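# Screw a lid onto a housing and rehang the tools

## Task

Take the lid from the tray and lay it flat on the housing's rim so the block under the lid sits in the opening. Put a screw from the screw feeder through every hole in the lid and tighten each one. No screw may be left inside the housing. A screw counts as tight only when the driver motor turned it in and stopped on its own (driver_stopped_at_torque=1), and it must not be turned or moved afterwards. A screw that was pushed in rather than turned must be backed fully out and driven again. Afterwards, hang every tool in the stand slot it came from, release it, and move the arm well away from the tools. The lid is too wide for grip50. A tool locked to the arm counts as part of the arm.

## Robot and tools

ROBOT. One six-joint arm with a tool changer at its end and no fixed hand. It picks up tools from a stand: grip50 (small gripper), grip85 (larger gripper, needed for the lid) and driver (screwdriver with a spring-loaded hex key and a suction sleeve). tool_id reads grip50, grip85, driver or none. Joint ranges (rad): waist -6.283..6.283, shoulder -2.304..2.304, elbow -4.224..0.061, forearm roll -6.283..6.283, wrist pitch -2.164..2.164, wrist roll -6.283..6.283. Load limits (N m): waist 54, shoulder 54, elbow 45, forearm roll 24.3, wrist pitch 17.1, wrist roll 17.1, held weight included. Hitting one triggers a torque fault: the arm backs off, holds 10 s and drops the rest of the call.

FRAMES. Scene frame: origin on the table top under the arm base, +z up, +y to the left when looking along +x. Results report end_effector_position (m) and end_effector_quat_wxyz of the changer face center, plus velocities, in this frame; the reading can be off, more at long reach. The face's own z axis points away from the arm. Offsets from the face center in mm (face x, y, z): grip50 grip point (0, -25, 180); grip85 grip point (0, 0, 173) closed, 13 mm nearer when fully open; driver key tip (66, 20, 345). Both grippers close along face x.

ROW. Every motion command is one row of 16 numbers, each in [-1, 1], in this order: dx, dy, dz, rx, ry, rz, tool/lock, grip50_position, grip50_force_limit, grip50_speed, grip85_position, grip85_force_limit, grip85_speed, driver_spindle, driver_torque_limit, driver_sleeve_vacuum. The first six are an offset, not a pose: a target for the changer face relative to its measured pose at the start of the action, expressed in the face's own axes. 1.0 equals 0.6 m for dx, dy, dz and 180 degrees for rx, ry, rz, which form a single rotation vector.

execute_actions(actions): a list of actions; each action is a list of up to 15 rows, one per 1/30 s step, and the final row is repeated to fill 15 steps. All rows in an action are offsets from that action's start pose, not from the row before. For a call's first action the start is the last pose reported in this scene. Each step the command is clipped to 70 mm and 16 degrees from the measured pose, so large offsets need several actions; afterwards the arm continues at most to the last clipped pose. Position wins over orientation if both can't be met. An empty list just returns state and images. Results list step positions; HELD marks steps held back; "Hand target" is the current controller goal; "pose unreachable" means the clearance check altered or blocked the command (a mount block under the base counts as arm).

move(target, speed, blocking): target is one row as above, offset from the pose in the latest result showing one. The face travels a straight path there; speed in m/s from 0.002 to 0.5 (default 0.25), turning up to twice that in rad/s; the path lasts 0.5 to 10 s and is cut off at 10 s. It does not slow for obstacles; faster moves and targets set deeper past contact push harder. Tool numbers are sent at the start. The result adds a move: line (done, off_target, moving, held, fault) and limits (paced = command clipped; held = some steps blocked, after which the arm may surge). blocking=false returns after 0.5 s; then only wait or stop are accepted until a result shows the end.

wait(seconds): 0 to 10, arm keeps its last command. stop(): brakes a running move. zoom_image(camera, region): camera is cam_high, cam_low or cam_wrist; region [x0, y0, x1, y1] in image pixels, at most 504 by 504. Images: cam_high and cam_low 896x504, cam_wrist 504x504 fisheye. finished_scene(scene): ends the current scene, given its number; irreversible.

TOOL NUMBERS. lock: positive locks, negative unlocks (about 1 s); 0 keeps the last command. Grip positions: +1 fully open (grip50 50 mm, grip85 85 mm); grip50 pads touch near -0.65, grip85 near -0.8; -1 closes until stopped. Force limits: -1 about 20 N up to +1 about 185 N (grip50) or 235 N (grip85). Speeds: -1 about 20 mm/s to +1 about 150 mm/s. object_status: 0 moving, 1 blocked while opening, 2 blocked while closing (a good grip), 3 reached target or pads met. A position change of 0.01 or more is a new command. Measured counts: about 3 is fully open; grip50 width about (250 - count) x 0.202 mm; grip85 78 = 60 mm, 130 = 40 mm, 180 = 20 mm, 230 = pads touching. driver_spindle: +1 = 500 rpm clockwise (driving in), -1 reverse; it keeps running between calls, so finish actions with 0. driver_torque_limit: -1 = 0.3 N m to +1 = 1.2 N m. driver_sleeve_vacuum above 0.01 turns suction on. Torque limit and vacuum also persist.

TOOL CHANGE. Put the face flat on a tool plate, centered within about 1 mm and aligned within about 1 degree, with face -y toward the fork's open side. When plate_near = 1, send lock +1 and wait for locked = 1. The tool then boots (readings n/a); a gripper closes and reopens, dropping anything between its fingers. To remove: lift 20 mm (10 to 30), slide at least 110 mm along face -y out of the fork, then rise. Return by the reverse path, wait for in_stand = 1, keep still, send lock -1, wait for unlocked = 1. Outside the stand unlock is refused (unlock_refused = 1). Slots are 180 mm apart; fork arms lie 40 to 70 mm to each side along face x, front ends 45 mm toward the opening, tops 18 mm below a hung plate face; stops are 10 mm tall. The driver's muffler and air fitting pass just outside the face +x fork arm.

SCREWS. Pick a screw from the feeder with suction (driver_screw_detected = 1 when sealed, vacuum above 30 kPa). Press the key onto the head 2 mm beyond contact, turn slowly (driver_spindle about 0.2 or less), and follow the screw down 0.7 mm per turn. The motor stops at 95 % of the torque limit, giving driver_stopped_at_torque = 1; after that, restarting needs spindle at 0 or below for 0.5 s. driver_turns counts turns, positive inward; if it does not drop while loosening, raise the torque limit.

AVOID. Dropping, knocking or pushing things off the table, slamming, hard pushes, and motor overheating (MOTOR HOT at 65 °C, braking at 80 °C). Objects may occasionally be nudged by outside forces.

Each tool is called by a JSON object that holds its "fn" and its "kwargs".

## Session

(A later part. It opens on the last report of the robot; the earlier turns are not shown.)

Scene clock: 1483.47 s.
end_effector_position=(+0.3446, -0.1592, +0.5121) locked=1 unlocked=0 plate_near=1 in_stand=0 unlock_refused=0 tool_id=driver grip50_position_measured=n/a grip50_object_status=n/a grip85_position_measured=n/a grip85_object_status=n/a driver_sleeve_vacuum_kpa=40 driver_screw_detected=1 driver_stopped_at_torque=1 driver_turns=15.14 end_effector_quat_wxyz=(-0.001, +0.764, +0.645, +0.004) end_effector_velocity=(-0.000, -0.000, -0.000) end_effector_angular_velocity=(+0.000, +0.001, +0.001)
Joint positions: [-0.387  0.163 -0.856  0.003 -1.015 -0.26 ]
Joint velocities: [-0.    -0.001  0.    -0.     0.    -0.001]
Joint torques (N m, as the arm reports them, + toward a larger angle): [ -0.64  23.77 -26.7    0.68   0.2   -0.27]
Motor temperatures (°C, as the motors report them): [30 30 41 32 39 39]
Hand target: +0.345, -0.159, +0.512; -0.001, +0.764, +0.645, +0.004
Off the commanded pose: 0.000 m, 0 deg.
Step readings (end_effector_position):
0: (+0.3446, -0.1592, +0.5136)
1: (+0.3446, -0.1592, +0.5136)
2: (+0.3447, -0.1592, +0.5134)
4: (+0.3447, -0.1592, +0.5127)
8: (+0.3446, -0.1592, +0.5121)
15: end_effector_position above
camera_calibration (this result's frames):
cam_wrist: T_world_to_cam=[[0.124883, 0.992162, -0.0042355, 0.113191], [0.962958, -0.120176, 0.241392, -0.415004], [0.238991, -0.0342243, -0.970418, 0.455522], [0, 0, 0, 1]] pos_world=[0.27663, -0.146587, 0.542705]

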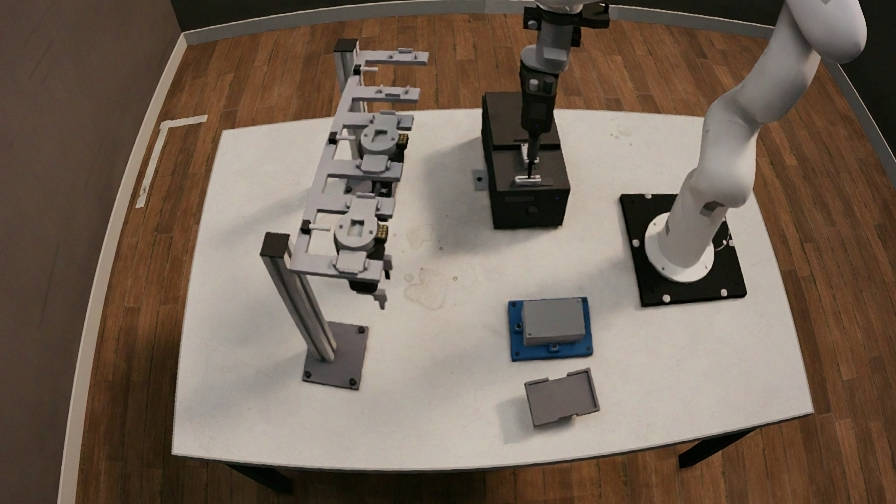

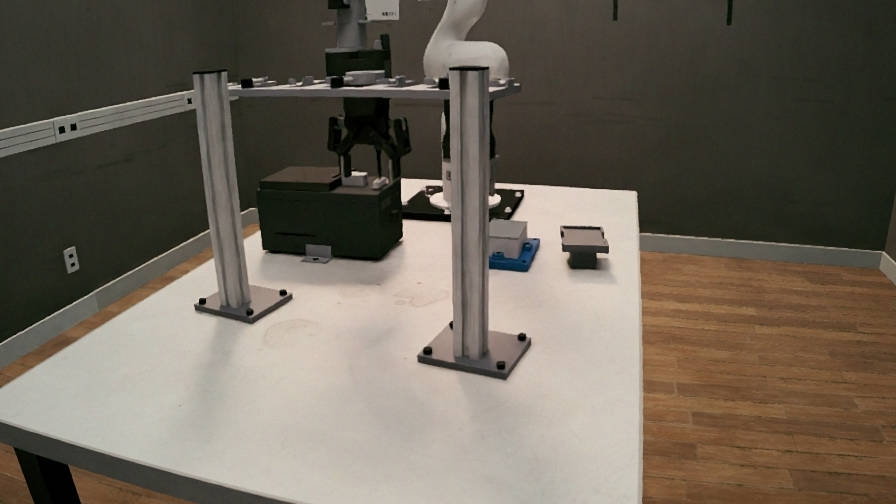

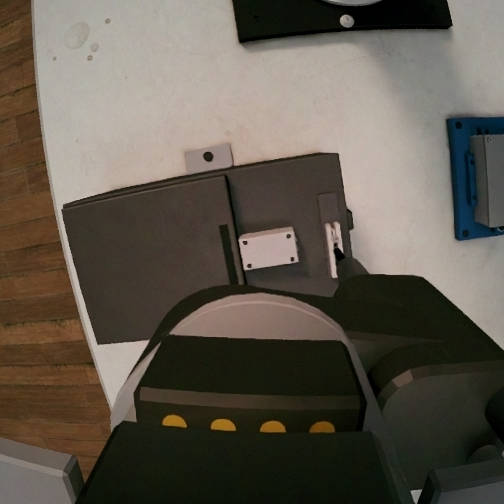

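{"fn": "move", "kwargs": {"target": [0,0,-0.08,0,0,0,0,1,0,0,1,0,0,0,0,1], "speed": 0.04}}

Scene clock: 1496.77 s.
end_effector_position=(+0.3444, -0.1595, +0.5600) locked=1 unlocked=0 plate_near=1 in_stand=0 unlock_refused=0 tool_id=driver grip50_position_measured=n/a grip50_object_status=n/a grip85_position_measured=n/a grip85_object_status=n/a driver_sleeve_vacuum_kpa=40 driver_screw_detected=1 driver_stopped_at_torque=1 driver_turns=15.14 end_effector_quat_wxyz=(-0.001, +0.764, +0.645, +0.004) end_effector_velocity=(-0.000, +0.000, +0.001) end_effector_angular_velocity=(+0.000, +0.002, +0.000)
Joint positions: [-0.387  0.184 -0.946  0.003 -1.126 -0.26 ]
Joint velocities: [ 0.    -0.    -0.002 -0.    -0.003  0.   ]
Joint torques (N m, as the arm reports them, + toward a larger angle): [ -1.39  22.73 -26.41   0.92   0.22  -0.23]
Motor temperatures (°C, as the motors report them): [30 30 41 32 39 39]
Hand target: +0.344, -0.160, +0.560; -0.001, +0.764, +0.645, +0.004
Off the commanded pose: 0.000 m, 0 deg.
move: done
camera_calibration (this result's frames):
cam_wrist: T_world_to_cam=[[0.124714, 0.992184, -0.00410548, 0.113681], [0.963006, -0.120048, 0.241262, -0.426332], [0.238883, -0.0340422, -0.970451, 0.502079], [0, 0, 0, 1]] pos_world=[0.276444, -0.146881, 0.590567]

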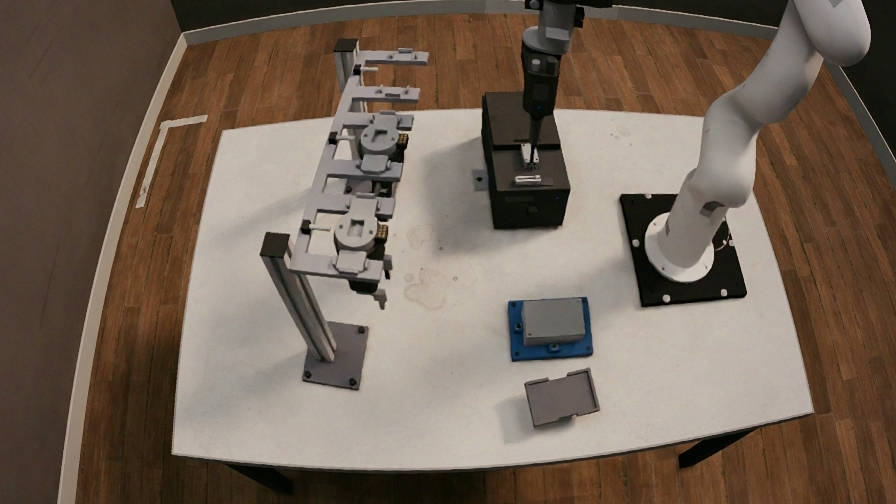

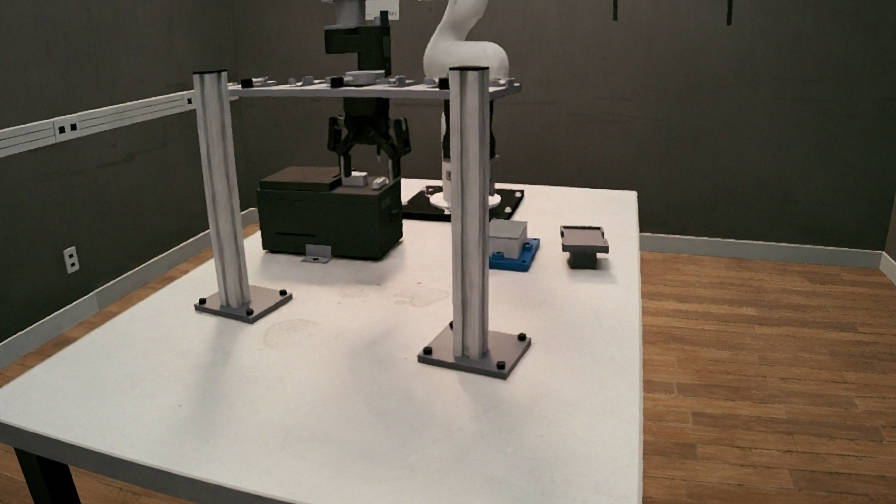

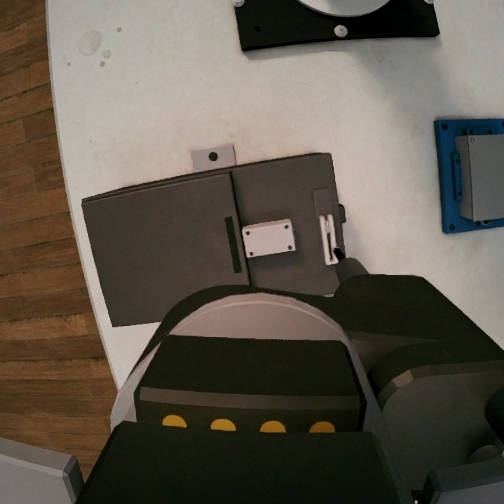

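{"fn": "move", "kwargs": {"target": [0.503,-0.0535,0.189,0,0,0,0,1,0,0,1,0,0,0,0,1], "speed": 0.18}}

{"fn": "zoom_image", "kwargs": {"camera": "cam_wrist", "region": [295, 200, 375, 280]}}

Scene clock: 1506.97 s.
end_effector_position=(+0.3640, +0.1440, +0.4487) locked=1 unlocked=0 plate_near=1 in_stand=0 unlock_refused=0 tool_id=driver grip50_position_measured=n/a grip50_object_status=n/a grip85_position_measured=n/a grip85_object_status=n/a driver_sleeve_vacuum_kpa=40 driver_screw_detected=1 driver_stopped_at_torque=1 driver_turns=15.14 end_effector_quat_wxyz=(-0.002, +0.764, +0.645, +0.004) end_effector_velocity=(-0.000, +0.001, -0.001) end_effector_angular_velocity=(-0.000, +0.001, -0.001)
Joint positions: [ 0.422  0.073 -0.786  0.001 -0.855  0.55 ]
Joint velocities: [ 0.002 -0.002  0.     0.     0.002  0.003]
Joint torques (N m, as the arm reports them, + toward a larger angle): [ -1.74  28.7  -25.65   0.31   0.85  -0.24]
Motor temperatures (°C, as the motors report them): [30 30 41 32 39 39]
Hand target: +0.364, +0.144, +0.449; -0.002, +0.764, +0.645, +0.004
Off the commanded pose: 0.000 m, 0 deg.
move: done
camera_calibration (this result's frames):
cam_wrist: T_world_to_cam=[[0.125292, 0.992114, -0.00336564, -0.190839], [0.96319, -0.120825, 0.240138, -0.381349], [0.237837, -0.0333291, -0.970733, 0.400191], [0, 0, 0, 1]] pos_world=[0.296041, 0.156596, 0.479413]

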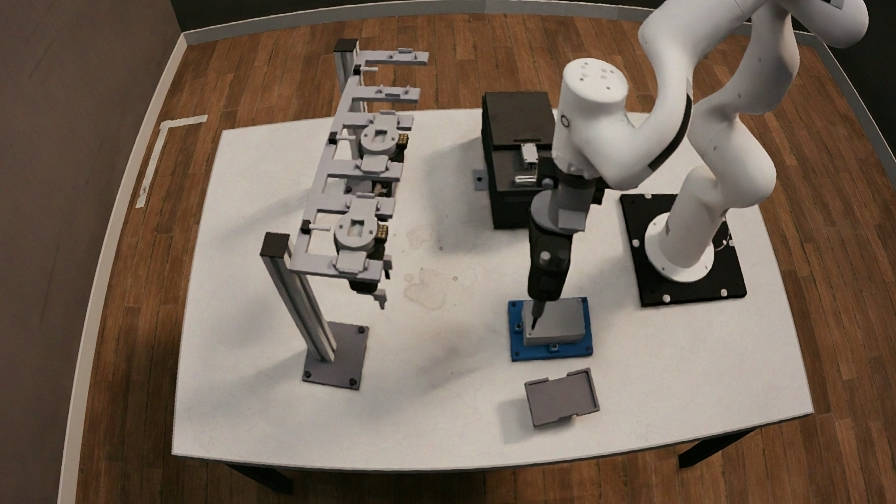

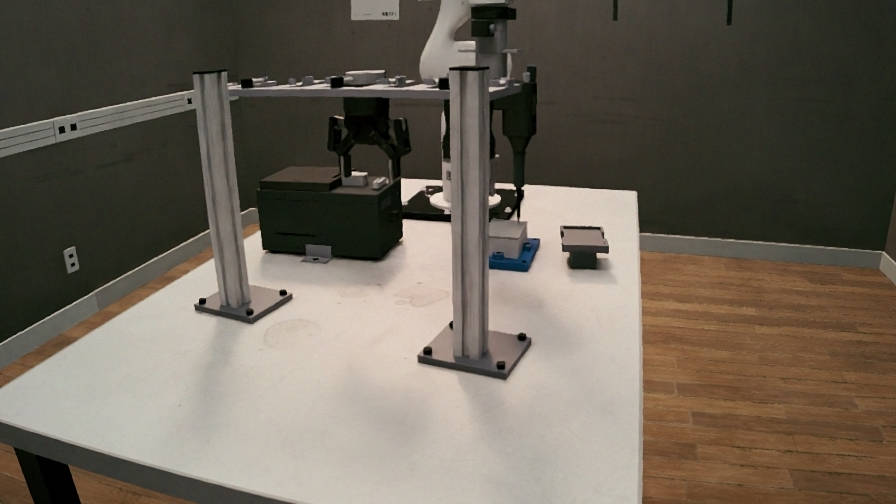

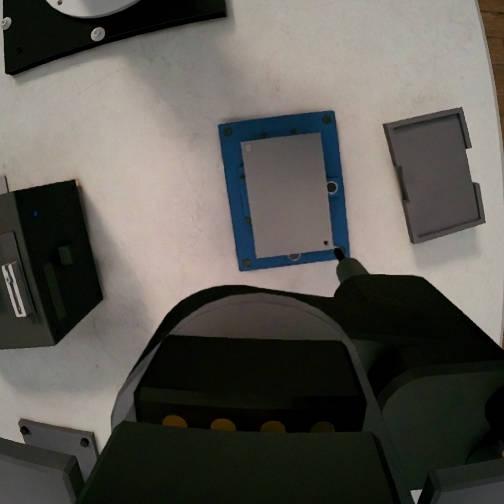

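Region (295, 200, 375, 280) of cam_wrist's 504x504 image, scaled by 6.300, with more detail than that image has.

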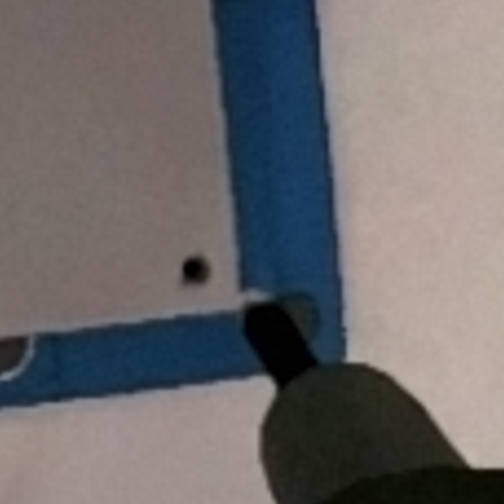

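{"fn": "move", "kwargs": {"target": [-0.0072,0.0028,0.031,0,0,0,0,1,0,0,1,0,0,0,0,1], "speed": 0.025}}

{"fn": "zoom_image", "kwargs": {"camera": "cam_wrist", "region": [310, 215, 360, 265]}}

Scene clock: 1517.57 s.
end_effector_position=(+0.3650, +0.1396, +0.4302) locked=1 unlocked=0 plate_near=1 in_stand=0 unlock_refused=0 tool_id=driver grip50_position_measured=n/a grip50_object_status=n/a grip85_position_measured=n/a grip85_object_status=n/a driver_sleeve_vacuum_kpa=40 driver_screw_detected=1 driver_stopped_at_torque=1 driver_turns=15.14 end_effector_quat_wxyz=(-0.002, +0.764, +0.645, +0.004) end_effector_velocity=(+0.000, -0.000, -0.001) end_effector_angular_velocity=(+0.000, -0.002, -0.000)
Joint positions: [ 0.41   0.054 -0.759  0.001 -0.809  0.538]
Joint velocities: [-0.001 -0.     0.001 -0.     0.003 -0.001]
Joint torques (N m, as the arm reports them, + toward a larger angle): [ -1.18  28.77 -25.01   0.75   0.77  -0.27]
Motor temperatures (°C, as the motors report them): [30 30 41 32 39 39]
Hand target: +0.365, +0.140, +0.430; -0.002, +0.764, +0.645, +0.004
Off the commanded pose: 0.000 m, 0 deg.
move: done
camera_calibration (this result's frames):
cam_wrist: T_world_to_cam=[[0.125352, 0.992107, -0.00336037, -0.186683], [0.963147, -0.120879, 0.240283, -0.378447], [0.23798, -0.0333565, -0.970697, 0.38174], [0, 0, 0, 1]] pos_world=[0.297055, 0.152197, 0.460861]

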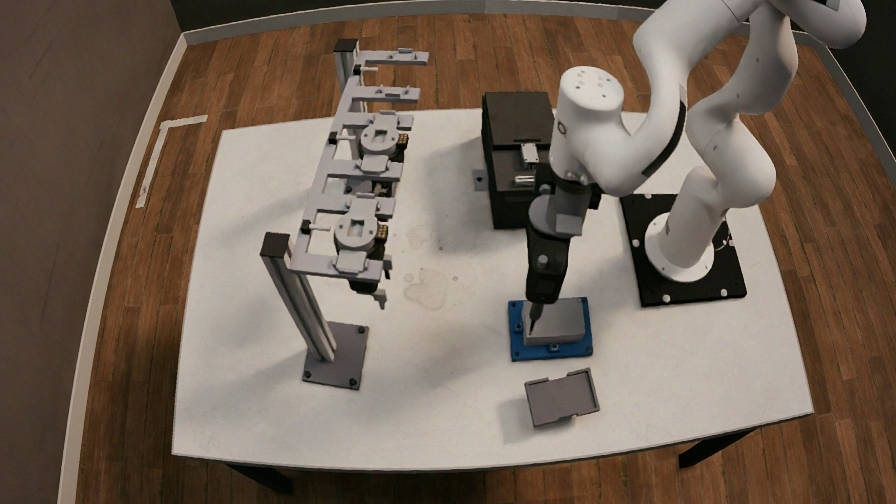

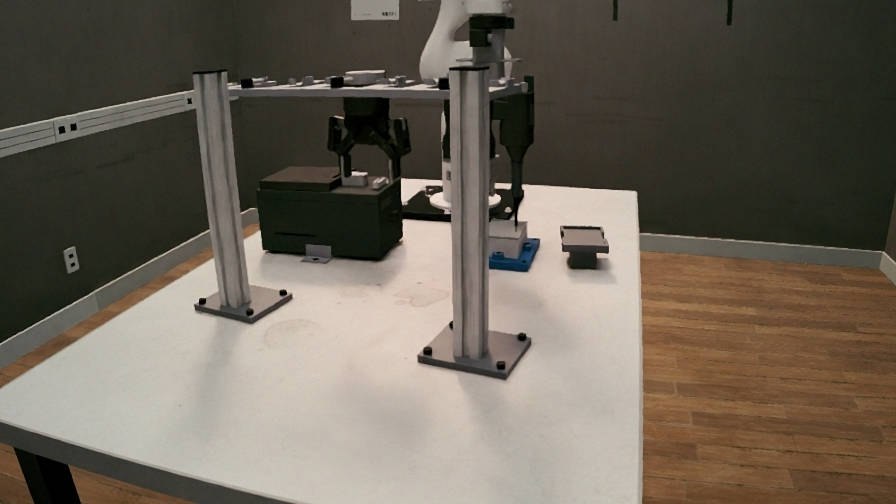

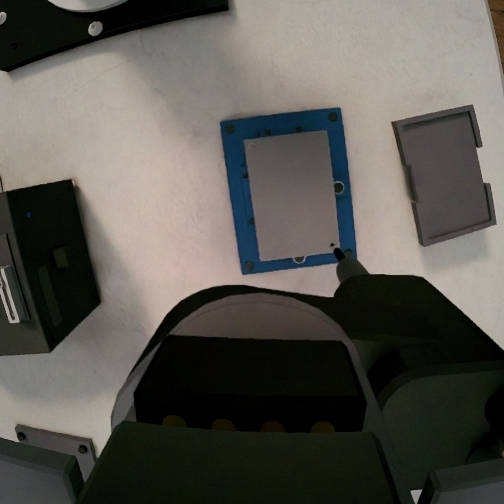

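Region (310, 215, 360, 265) of cam_wrist's 504x504 image, scaled by 10.080, with more detail than that image has.

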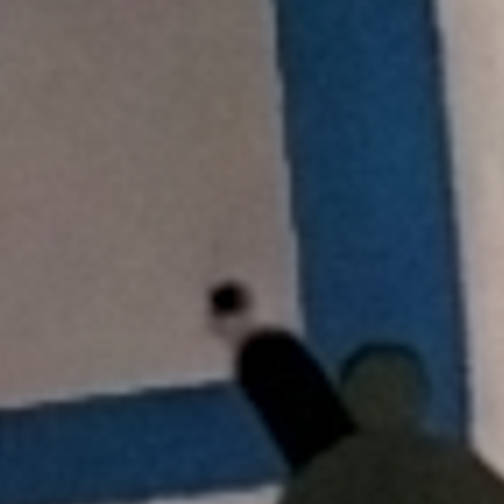

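{"fn": "move", "kwargs": {"target": [-0.0008,-0.0007,0.016,0,0,0,0,1,0,0,1,0,0,0,0,1], "speed": 0.008}}

{"fn": "zoom_image", "kwargs": {"camera": "cam_wrist", "region": [310, 215, 360, 265]}}

Scene clock: 1527.20 s.
end_effector_position=(+0.3646, +0.1392, +0.4206) locked=1 unlocked=0 plate_near=1 in_stand=0 unlock_refused=0 tool_id=driver grip50_position_measured=n/a grip50_object_status=n/a grip85_position_measured=n/a grip85_object_status=n/a driver_sleeve_vacuum_kpa=40 driver_screw_detected=1 driver_stopped_at_torque=1 driver_turns=15.14 end_effector_quat_wxyz=(-0.002, +0.764, +0.645, +0.004) end_effector_velocity=(+0.000, +0.000, -0.000) end_effector_angular_velocity=(+0.001, -0.002, -0.000)
Joint positions: [ 0.41   0.044 -0.745  0.001 -0.785  0.538]
Joint velocities: [ 0.    -0.     0.     0.001  0.003  0.   ]
Joint torques (N m, as the arm reports them, + toward a larger angle): [ -1.28  28.99 -24.89   0.39   0.89  -0.29]
Motor temperatures (°C, as the motors report them): [30 30 41 32 39 39]
Hand target: +0.365, +0.139, +0.421; -0.002, +0.764, +0.645, +0.004
Off the commanded pose: 0.000 m, 0 deg.
move: done
camera_calibration (this result's frames):
cam_wrist: T_world_to_cam=[[0.125379, 0.992103, -0.00340908, -0.186305], [0.963152, -0.120895, 0.240256, -0.375729], [0.237946, -0.0334066, -0.970704, 0.372571], [0, 0, 0, 1]] pos_world=[0.296591, 0.151856, 0.451292]

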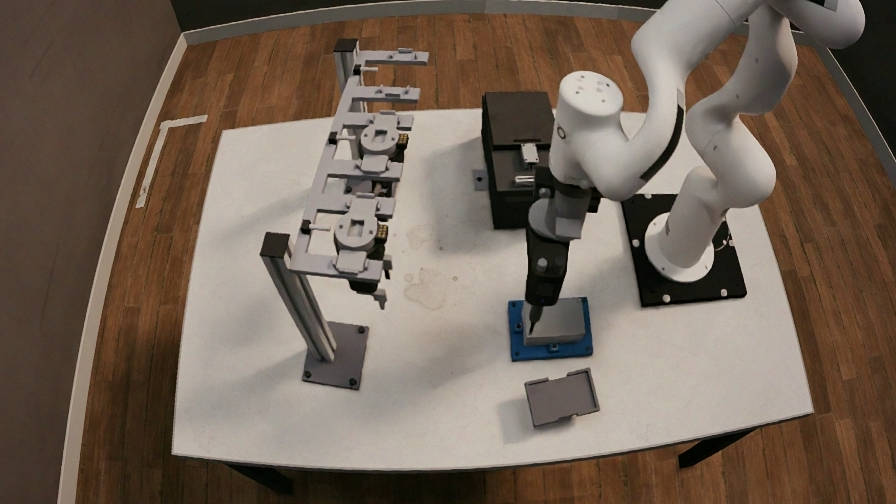

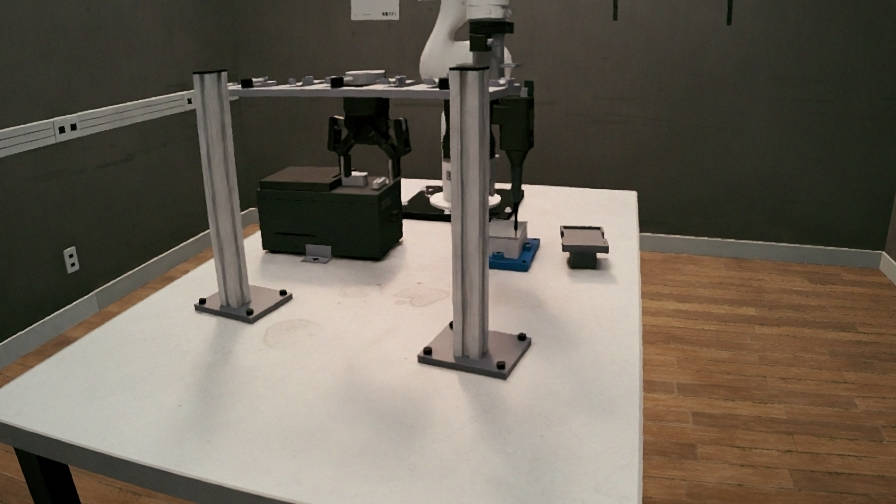

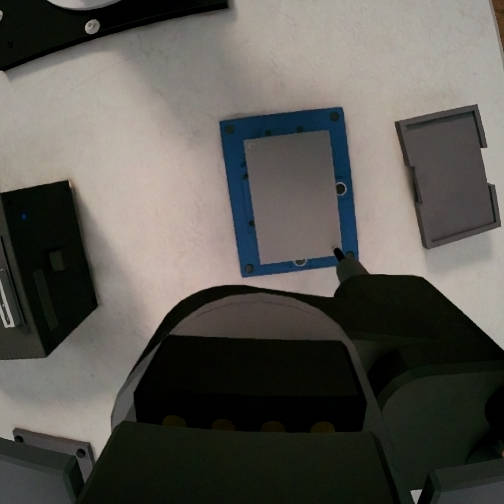

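Region (310, 215, 360, 265) of cam_wrist's 504x504 image, scaled by 10.080, with more detail than that image has.

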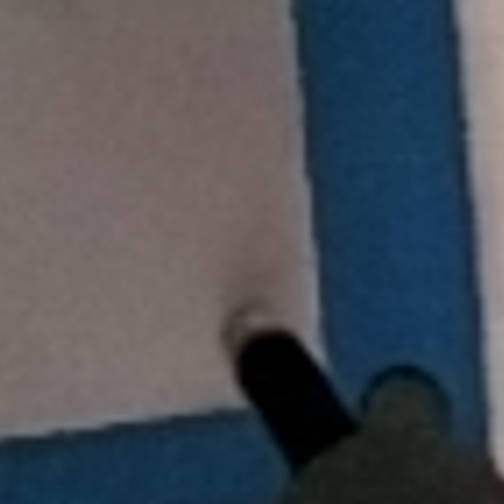

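{"fn": "execute_actions", "kwargs": {"actions": [[[0,0,0.004,0,0,0,0,1,0,0,1,0,0,0,0,1]],[[0,0,0.001,0,0,0,0,1,0,0,1,0,0,0.2,0,1]],[[0,0,0.001,0,0,0,0,1,0,0,1,0,0,0.2,0,1]],[[0,0,0.001,0,0,0,0,1,0,0,1,0,0,0.2,0,1]],[[0,0,0.001,0,0,0,0,1,0,0,1,0,0,0.2,0,1]],[[0,0,0.001,0,0,0,0,1,0,0,1,0,0,0.2,0,1]],[[0,0,0.001,0,0,0,0,1,0,0,1,0,0,0.2,0,1]],[[0,0,0.001,0,0,0,0,1,0,0,1,0,0,0.2,0,1],[0,0,0.001,0,0,0,0,1,0,0,1,0,0,0.2,0,1],[0,0,0.001,0,0,0,0,1,0,0,1,0,0,0.2,0,1],[0,0,0.001,0,0,0,0,1,0,0,1,0,0,0.2,0,1],[0,0,0.001,0,0,0,0,1,0,0,1,0,0,0.2,0,1],[0,0,0.001,0,0,0,0,1,0,0,1,0,0,0.2,0,1],[0,0,0.001,0,0,0,0,1,0,0,1,0,0,0.2,0,1],[0,0,0.001,0,0,0,0,1,0,0,1,0,0,0.2,0,1],[0,0,0.001,0,0,0,0,1,0,0,1,0,0,0.2,0,1],[0,0,0.001,0,0,0,0,1,0,0,1,0,0,0.2,0,1],[0,0,0.001,0,0,0,0,1,0,0,1,0,0,0.2,0,1],[0,0,0.001,0,0,0,0,1,0,0,1,0,0,0.2,0,1],[0,0,0.001,0,0,0,0,1,0,0,1,0,0,0,0,1]]]}}

Scene clock: 1548.53 s.
end_effector_position=(+0.3647, +0.1393, +0.4141) locked=1 unlocked=0 plate_near=1 in_stand=0 unlock_refused=0 tool_id=driver grip50_position_measured=n/a grip50_object_status=n/a grip85_position_measured=n/a grip85_object_status=n/a driver_sleeve_vacuum_kpa=40 driver_screw_detected=1 driver_stopped_at_torque=0 driver_turns=20.75 end_effector_quat_wxyz=(-0.002, +0.764, +0.645, +0.004) end_effector_velocity=(-0.000, -0.000, -0.001) end_effector_angular_velocity=(-0.000, +0.002, -0.000)
Joint positions: [ 0.41   0.036 -0.737  0.001 -0.768  0.538]
Joint velocities: [-0.    -0.002  0.     0.001 -0.    -0.001]
Joint torques (N m, as the arm reports them, + toward a larger angle): [ -0.89  28.16 -23.73   1.09   0.89  -0.26]
Motor temperatures (°C, as the motors report them): [30 30 41 32 39 39]
Hand target: +0.365, +0.139, +0.414; -0.002, +0.764, +0.645, +0.004
Off the commanded pose: 0.000 m, 0 deg.
Step readings (end_effector_position; steps 1 to 15: 1st action; 16 to 30: 2nd action; 31 to 45: 3rd action; 46 to 60: 4th action; 61 to 75: 5th action; 76 to 90: 6th action; 91 to 105: 7th action; 106 to 120: 8th action):
0: (+0.3646, +0.1392, +0.4206)
1: (+0.3646, +0.1392, +0.4206)
2: (+0.3646, +0.1392, +0.4203)
4: (+0.3646, +0.1393, +0.4191)
8: (+0.3645, +0.1392, +0.4182)
15: (+0.3646, +0.1392, +0.4182)
16: (+0.3646, +0.1392, +0.4182)
17: (+0.3646, +0.1392, +0.4182)
19: (+0.3646, +0.1392, +0.4179)
23: (+0.3646, +0.1392, +0.4176)
30: (+0.3646, +0.1392, +0.4176)
31: (+0.3646, +0.1392, +0.4176)
32: (+0.3646, +0.1393, +0.4176)
34: (+0.3646, +0.1393, +0.4173)
38: (+0.3646, +0.1392, +0.4171)
45: (+0.3646, +0.1393, +0.4171)
46: (+0.3646, +0.1393, +0.4171)
47: (+0.3646, +0.1393, +0.4170)
49: (+0.3646, +0.1393, +0.4167)
53: (+0.3646, +0.1393, +0.4165)
60: (+0.3646, +0.1393, +0.4165)
61: (+0.3646, +0.1393, +0.4165)
62: (+0.3646, +0.1393, +0.4164)
64: (+0.3646, +0.1393, +0.4161)
68: (+0.3646, +0.1393, +0.4159)
75: (+0.3646, +0.1393, +0.4159)
76: (+0.3646, +0.1393, +0.4159)
77: (+0.3646, +0.1393, +0.4158)
79: (+0.3646, +0.1393, +0.4155)
83: (+0.3646, +0.1393, +0.4153)
90: (+0.3646, +0.1393, +0.4153)
91: (+0.3646, +0.1393, +0.4153)
92: (+0.3646, +0.1393, +0.4152)
94: (+0.3646, +0.1393, +0.4149)
98: (+0.3646, +0.1393, +0.4147)
105: (+0.3647, +0.1393, +0.4147)
106: (+0.3646, +0.1393, +0.4147)
107: (+0.3647, +0.1393, +0.4146)
109: (+0.3647, +0.1393, +0.4145)
113: (+0.3647, +0.1393, +0.4143)
120: end_effector_position above
camera_calibration (this result's frames):
cam_wrist: T_world_to_cam=[[0.125436, 0.992096, -0.0032538, -0.186481], [0.96305, -0.120975, 0.240623, -0.374375], [0.238327, -0.0333164, -0.970613, 0.366074], [0, 0, 0, 1]] pos_world=[0.296688, 0.151914, 0.444793]

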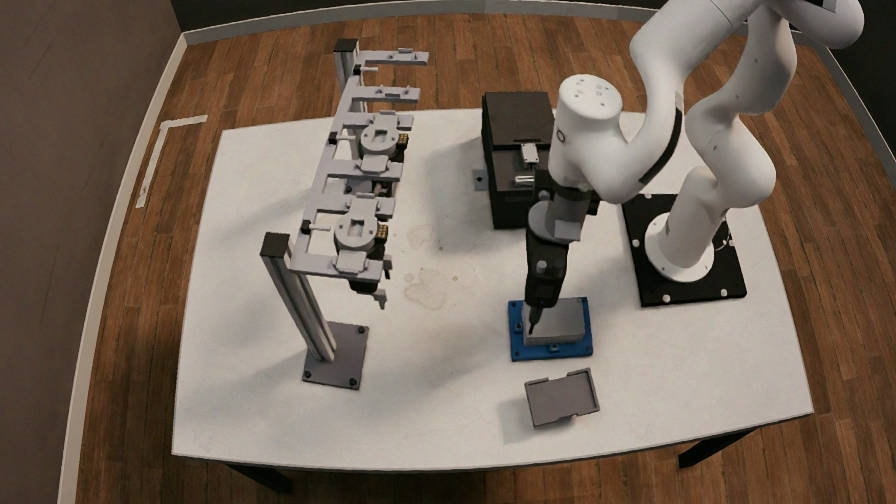

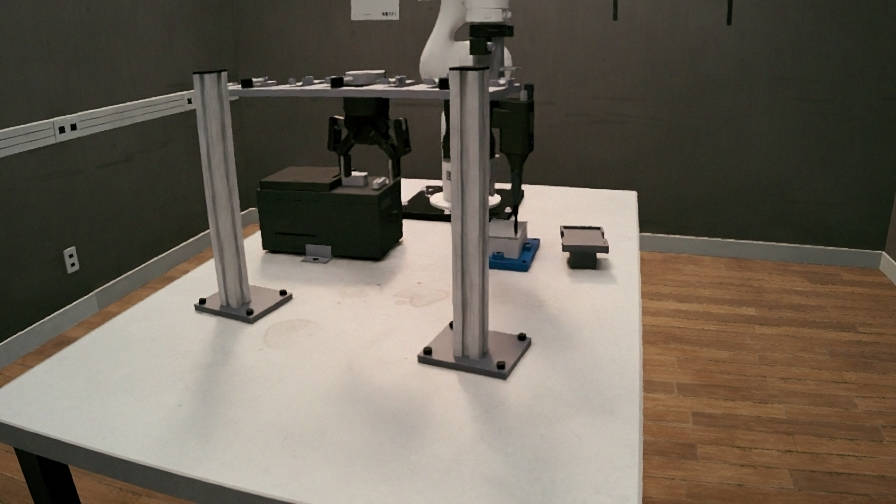

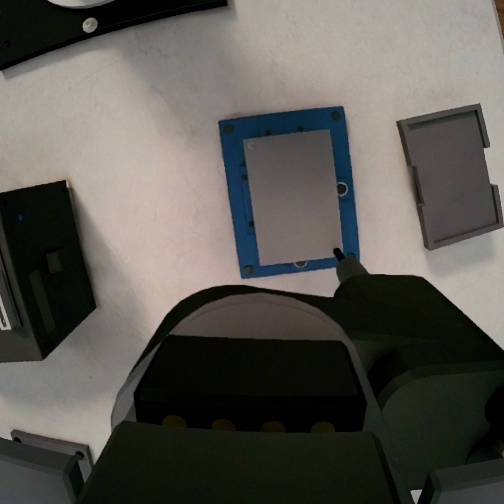

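{"fn": "execute_actions", "kwargs": {"actions": [[[0,0,0.001,0,0,0,0,1,0,0,1,0,0,0.2,0,1]],[[0,0,0.001,0,0,0,0,1,0,0,1,0,0,0.2,0,1]],[[0,0,0.001,0,0,0,0,1,0,0,1,0,0,0.2,0,1]],[[0,0,0.001,0,0,0,0,1,0,0,1,0,0,0.2,0,1],[0,0,0.001,0,0,0,0,1,0,0,1,0,0,0.2,0,1],[0,0,0.001,0,0,0,0,1,0,0,1,0,0,0.2,0,1],[0,0,0.001,0,0,0,0,1,0,0,1,0,0,0.2,0,1],[0,0,0.001,0,0,0,0,1,0,0,1,0,0,0.2,0,1],[0,0,0.001,0,0,0,0,1,0,0,1,0,0,0.2,0,1],[0,0,0.001,0,0,0,0,1,0,0,1,0,0,0.2,0,1],[0,0,0.001,0,0,0,0,1,0,0,1,0,0,0.2,0,1],[0,0,0.001,0,0,0,0,1,0,0,1,0,0,0.2,0,1],[0,0,0.001,0,0,0,0,1,0,0,1,0,0,0.2,0,1],[0,0,0.001,0,0,0,0,1,0,0,1,0,0,0.2,0,1],[0,0,0.001,0,0,0,0,1,0,0,1,0,0,0.2,0,1],[0,0,0.001,0,0,0,0,1,0,0,1,0,0,0,0,1]]]}}

Scene clock: 1561.73 s.
end_effector_position=(+0.3647, +0.1393, +0.4117) locked=1 unlocked=0 plate_near=1 in_stand=0 unlock_refused=0 tool_id=driver grip50_position_measured=n/a grip50_object_status=n/a grip85_position_measured=n/a grip85_object_status=n/a driver_sleeve_vacuum_kpa=40 driver_screw_detected=1 driver_stopped_at_torque=0 driver_turns=23.86 end_effector_quat_wxyz=(-0.002, +0.764, +0.645, +0.004) end_effector_velocity=(+0.000, -0.000, -0.000) end_effector_angular_velocity=(+0.000, -0.001, -0.000)
Joint positions: [ 0.41   0.033 -0.734  0.001 -0.762  0.538]
Joint velocities: [-0.    -0.     0.    -0.     0.001  0.   ]
Joint torques (N m, as the arm reports them, + toward a larger angle): [ -0.99  27.1  -23.49   0.7    0.84  -0.2 ]
Motor temperatures (°C, as the motors report them): [30 31 41 32 39 39]
Hand target: +0.365, +0.139, +0.412; -0.002, +0.764, +0.645, +0.004
Off the commanded pose: 0.000 m, 0 deg.
Step readings (end_effector_position; steps 1 to 15: 1st action; 16 to 30: 2nd action; 31 to 45: 3rd action; 46 to 60: 4th action):
0: (+0.3647, +0.1393, +0.4141)
1: (+0.3647, +0.1393, +0.4141)
2: (+0.3647, +0.1393, +0.4140)
4: (+0.3647, +0.1393, +0.4137)
8: (+0.3647, +0.1393, +0.4136)
15: (+0.3647, +0.1393, +0.4135)
16: (+0.3647, +0.1393, +0.4135)
17: (+0.3647, +0.1393, +0.4135)
19: (+0.3647, +0.1393, +0.4132)
23: (+0.3647, +0.1393, +0.4130)
30: (+0.3647, +0.1393, +0.4129)
31: (+0.3647, +0.1393, +0.4129)
32: (+0.3647, +0.1393, +0.4129)
34: (+0.3647, +0.1393, +0.4126)
38: (+0.3647, +0.1393, +0.4124)
45: (+0.3647, +0.1393, +0.4123)
46: (+0.3647, +0.1393, +0.4123)
47: (+0.3647, +0.1393, +0.4123)
49: (+0.3647, +0.1393, +0.4119)
53: (+0.3647, +0.1393, +0.4118)
60: end_effector_position above
camera_calibration (this result's frames):
cam_wrist: T_world_to_cam=[[0.125446, 0.992095, -0.00324546, -0.186515], [0.963043, -0.120985, 0.240648, -0.373813], [0.238353, -0.0333138, -0.970607, 0.363731], [0, 0, 0, 1]] pos_world=[0.296699, 0.151932, 0.442392]

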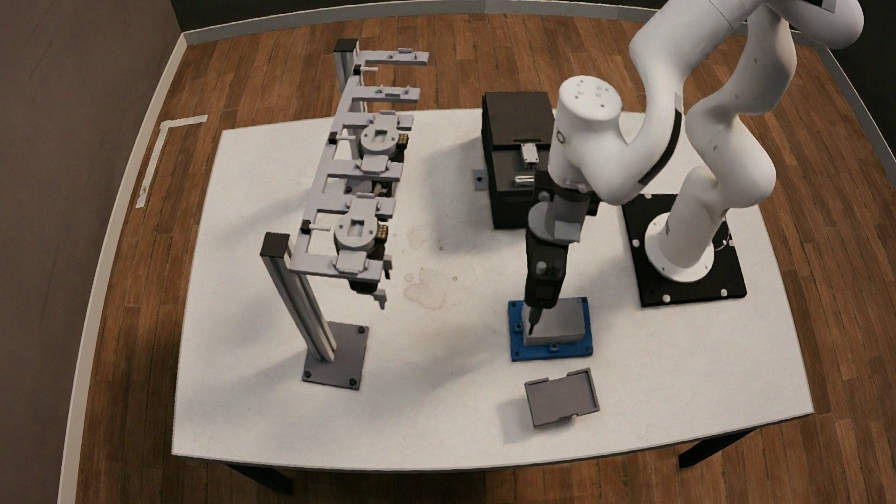

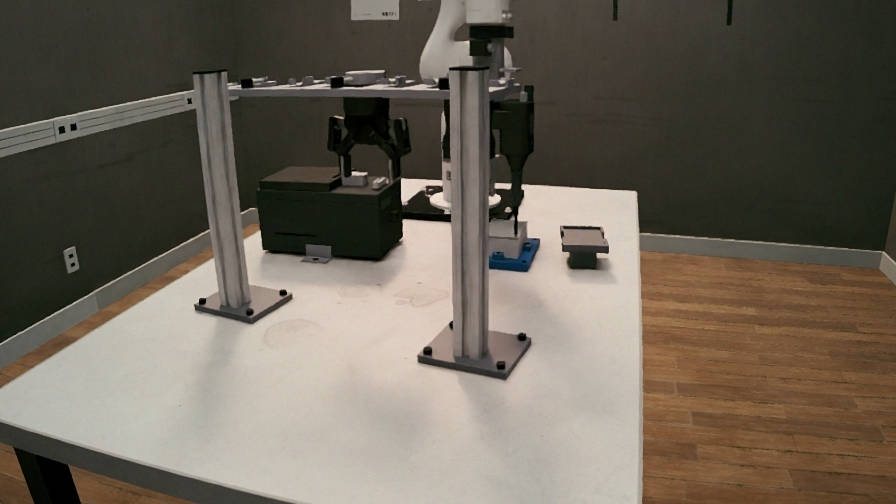

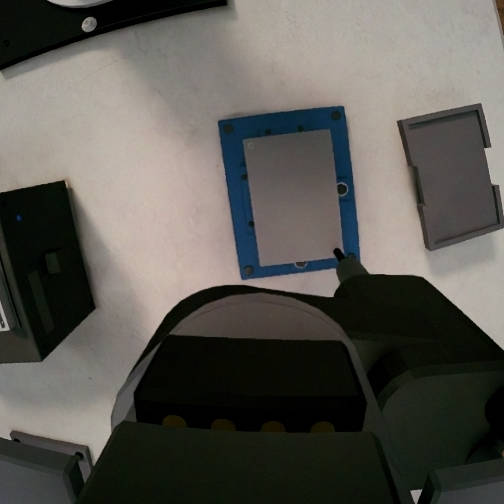

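{"fn": "execute_actions", "kwargs": {"actions": [[[0,0,0.001,0,0,0,0,1,0,0,1,0,0,0.2,0,1]],[[0,0,0.001,0,0,0,0,1,0,0,1,0,0,0.2,0,1]],[[0,0,0.001,0,0,0,0,1,0,0,1,0,0,0.2,0,1]],[[0,0,0.0005,0,0,0,0,1,0,0,1,0,0,0.2,0,1],[0,0,0.0005,0,0,0,0,1,0,0,1,0,0,0.2,0,1],[0,0,0.0005,0,0,0,0,1,0,0,1,0,0,0.2,0,1],[0,0,0.0005,0,0,0,0,1,0,0,1,0,0,0.2,0,1],[0,0,0.0005,0,0,0,0,1,0,0,1,0,0,0.2,0,1],[0,0,0.0005,0,0,0,0,1,0,0,1,0,0,0.2,0,1],[0,0,0.0005,0,0,0,0,1,0,0,1,0,0,0.2,0,1],[0,0,0.0005,0,0,0,0,1,0,0,1,0,0,0.2,0,1],[0,0,0.0005,0,0,0,0,1,0,0,1,0,0,0.2,0,1],[0,0,0.0005,0,0,0,0,1,0,0,1,0,0,0.2,0,1],[0,0,0.0005,0,0,0,0,1,0,0,1,0,0,0.2,0,1],[0,0,0.0005,0,0,0,0,1,0,0,1,0,0,0.2,0,1],[0,0,0.0005,0,0,0,0,1,0,0,1,0,0,0,0,1]]]}}

Scene clock: 1578.40 s.
end_effector_position=(+0.3647, +0.1393, +0.4096) locked=1 unlocked=0 plate_near=1 in_stand=0 unlock_refused=0 tool_id=driver grip50_position_measured=n/a grip50_object_status=n/a grip85_position_measured=n/a grip85_object_status=n/a driver_sleeve_vacuum_kpa=40 driver_screw_detected=1 driver_stopped_at_torque=1 driver_turns=26.64 end_effector_quat_wxyz=(-0.002, +0.764, +0.645, +0.004) end_effector_velocity=(-0.000, -0.000, +0.000) end_effector_angular_velocity=(-0.000, +0.002, +0.000)
Joint positions: [ 0.41   0.03  -0.731  0.001 -0.757  0.538]
Joint velocities: [-0.001 -0.    -0.     0.    -0.002 -0.001]
Joint torques (N m, as the arm reports them, + toward a larger angle): [ -0.89  25.74 -24.05   1.17   0.76  -0.38]
Motor temperatures (°C, as the motors report them): [30 31 41 32 39 39]
Hand target: +0.365, +0.139, +0.410; -0.002, +0.764, +0.645, +0.004
Off the commanded pose: 0.000 m, 0 deg.
Step readings (end_effector_position; steps 1 to 15: 1st action; 16 to 30: 2nd action; 31 to 45: 3rd action; 46 to 60: 4th action):
0: (+0.3647, +0.1393, +0.4117)
1: (+0.3647, +0.1393, +0.4117)
2: (+0.3647, +0.1393, +0.4117)
4: (+0.3647, +0.1393, +0.4114)
8: (+0.3647, +0.1393, +0.4112)
15: (+0.3647, +0.1393, +0.4111)
16: (+0.3647, +0.1393, +0.4111)
17: (+0.3647, +0.1393, +0.4111)
19: (+0.3647, +0.1393, +0.4107)
23: (+0.3647, +0.1393, +0.4106)
30: (+0.3647, +0.1393, +0.4105)
31: (+0.3647, +0.1393, +0.4105)
32: (+0.3647, +0.1393, +0.4105)
34: (+0.3647, +0.1393, +0.4101)
38: (+0.3647, +0.1393, +0.4100)
45: (+0.3647, +0.1393, +0.4099)
46: (+0.3647, +0.1393, +0.4099)
47: (+0.3647, +0.1393, +0.4099)
49: (+0.3647, +0.1393, +0.4097)
53: (+0.3647, +0.1393, +0.4097)
60: end_effector_position above
camera_calibration (this result's frames):
cam_wrist: T_world_to_cam=[[0.125773, 0.992054, -0.00321401, -0.18666], [0.963005, -0.121311, 0.240633, -0.373249], [0.238331, -0.0333602, -0.970611, 0.361707], [0, 0, 0, 1]] pos_world=[0.296712, 0.151964, 0.440293]

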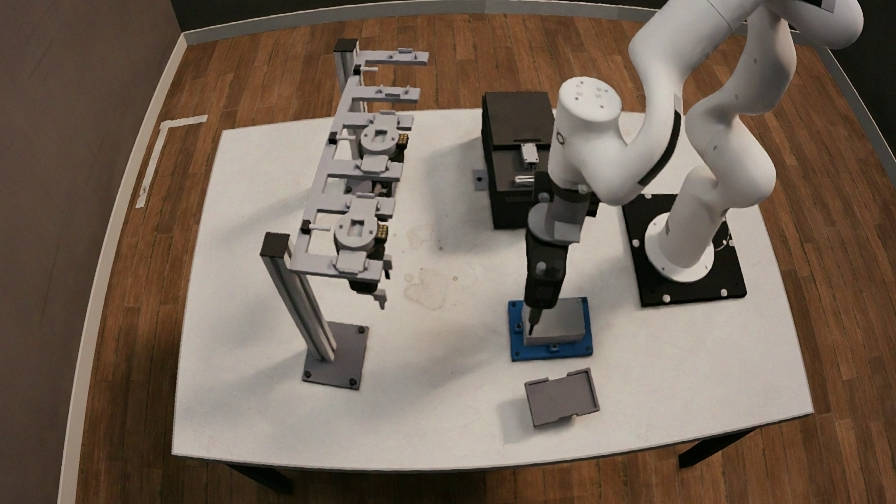

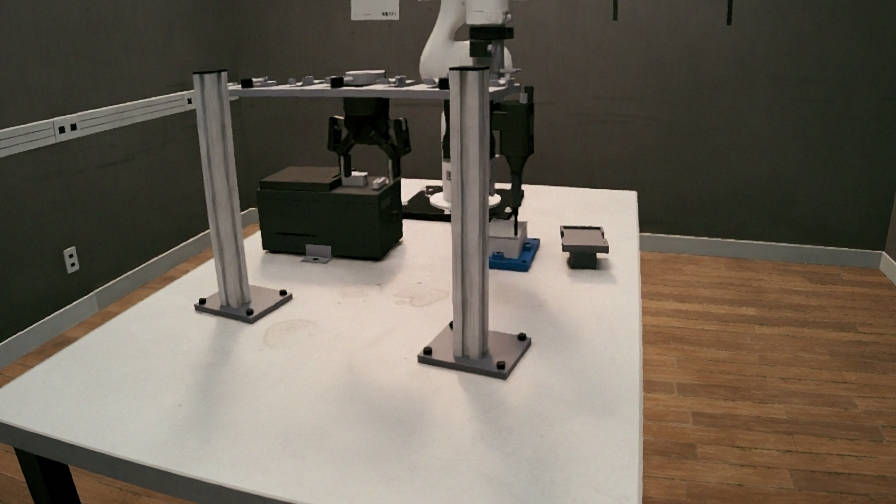

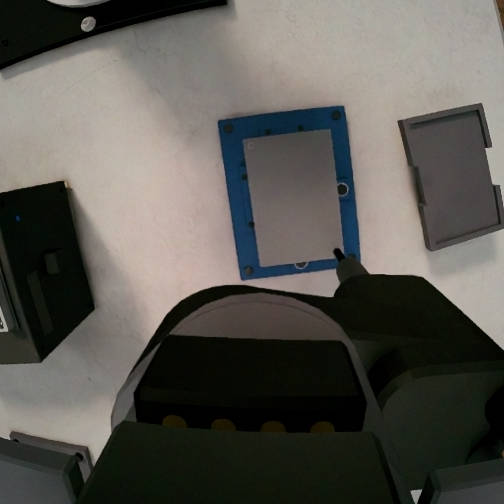

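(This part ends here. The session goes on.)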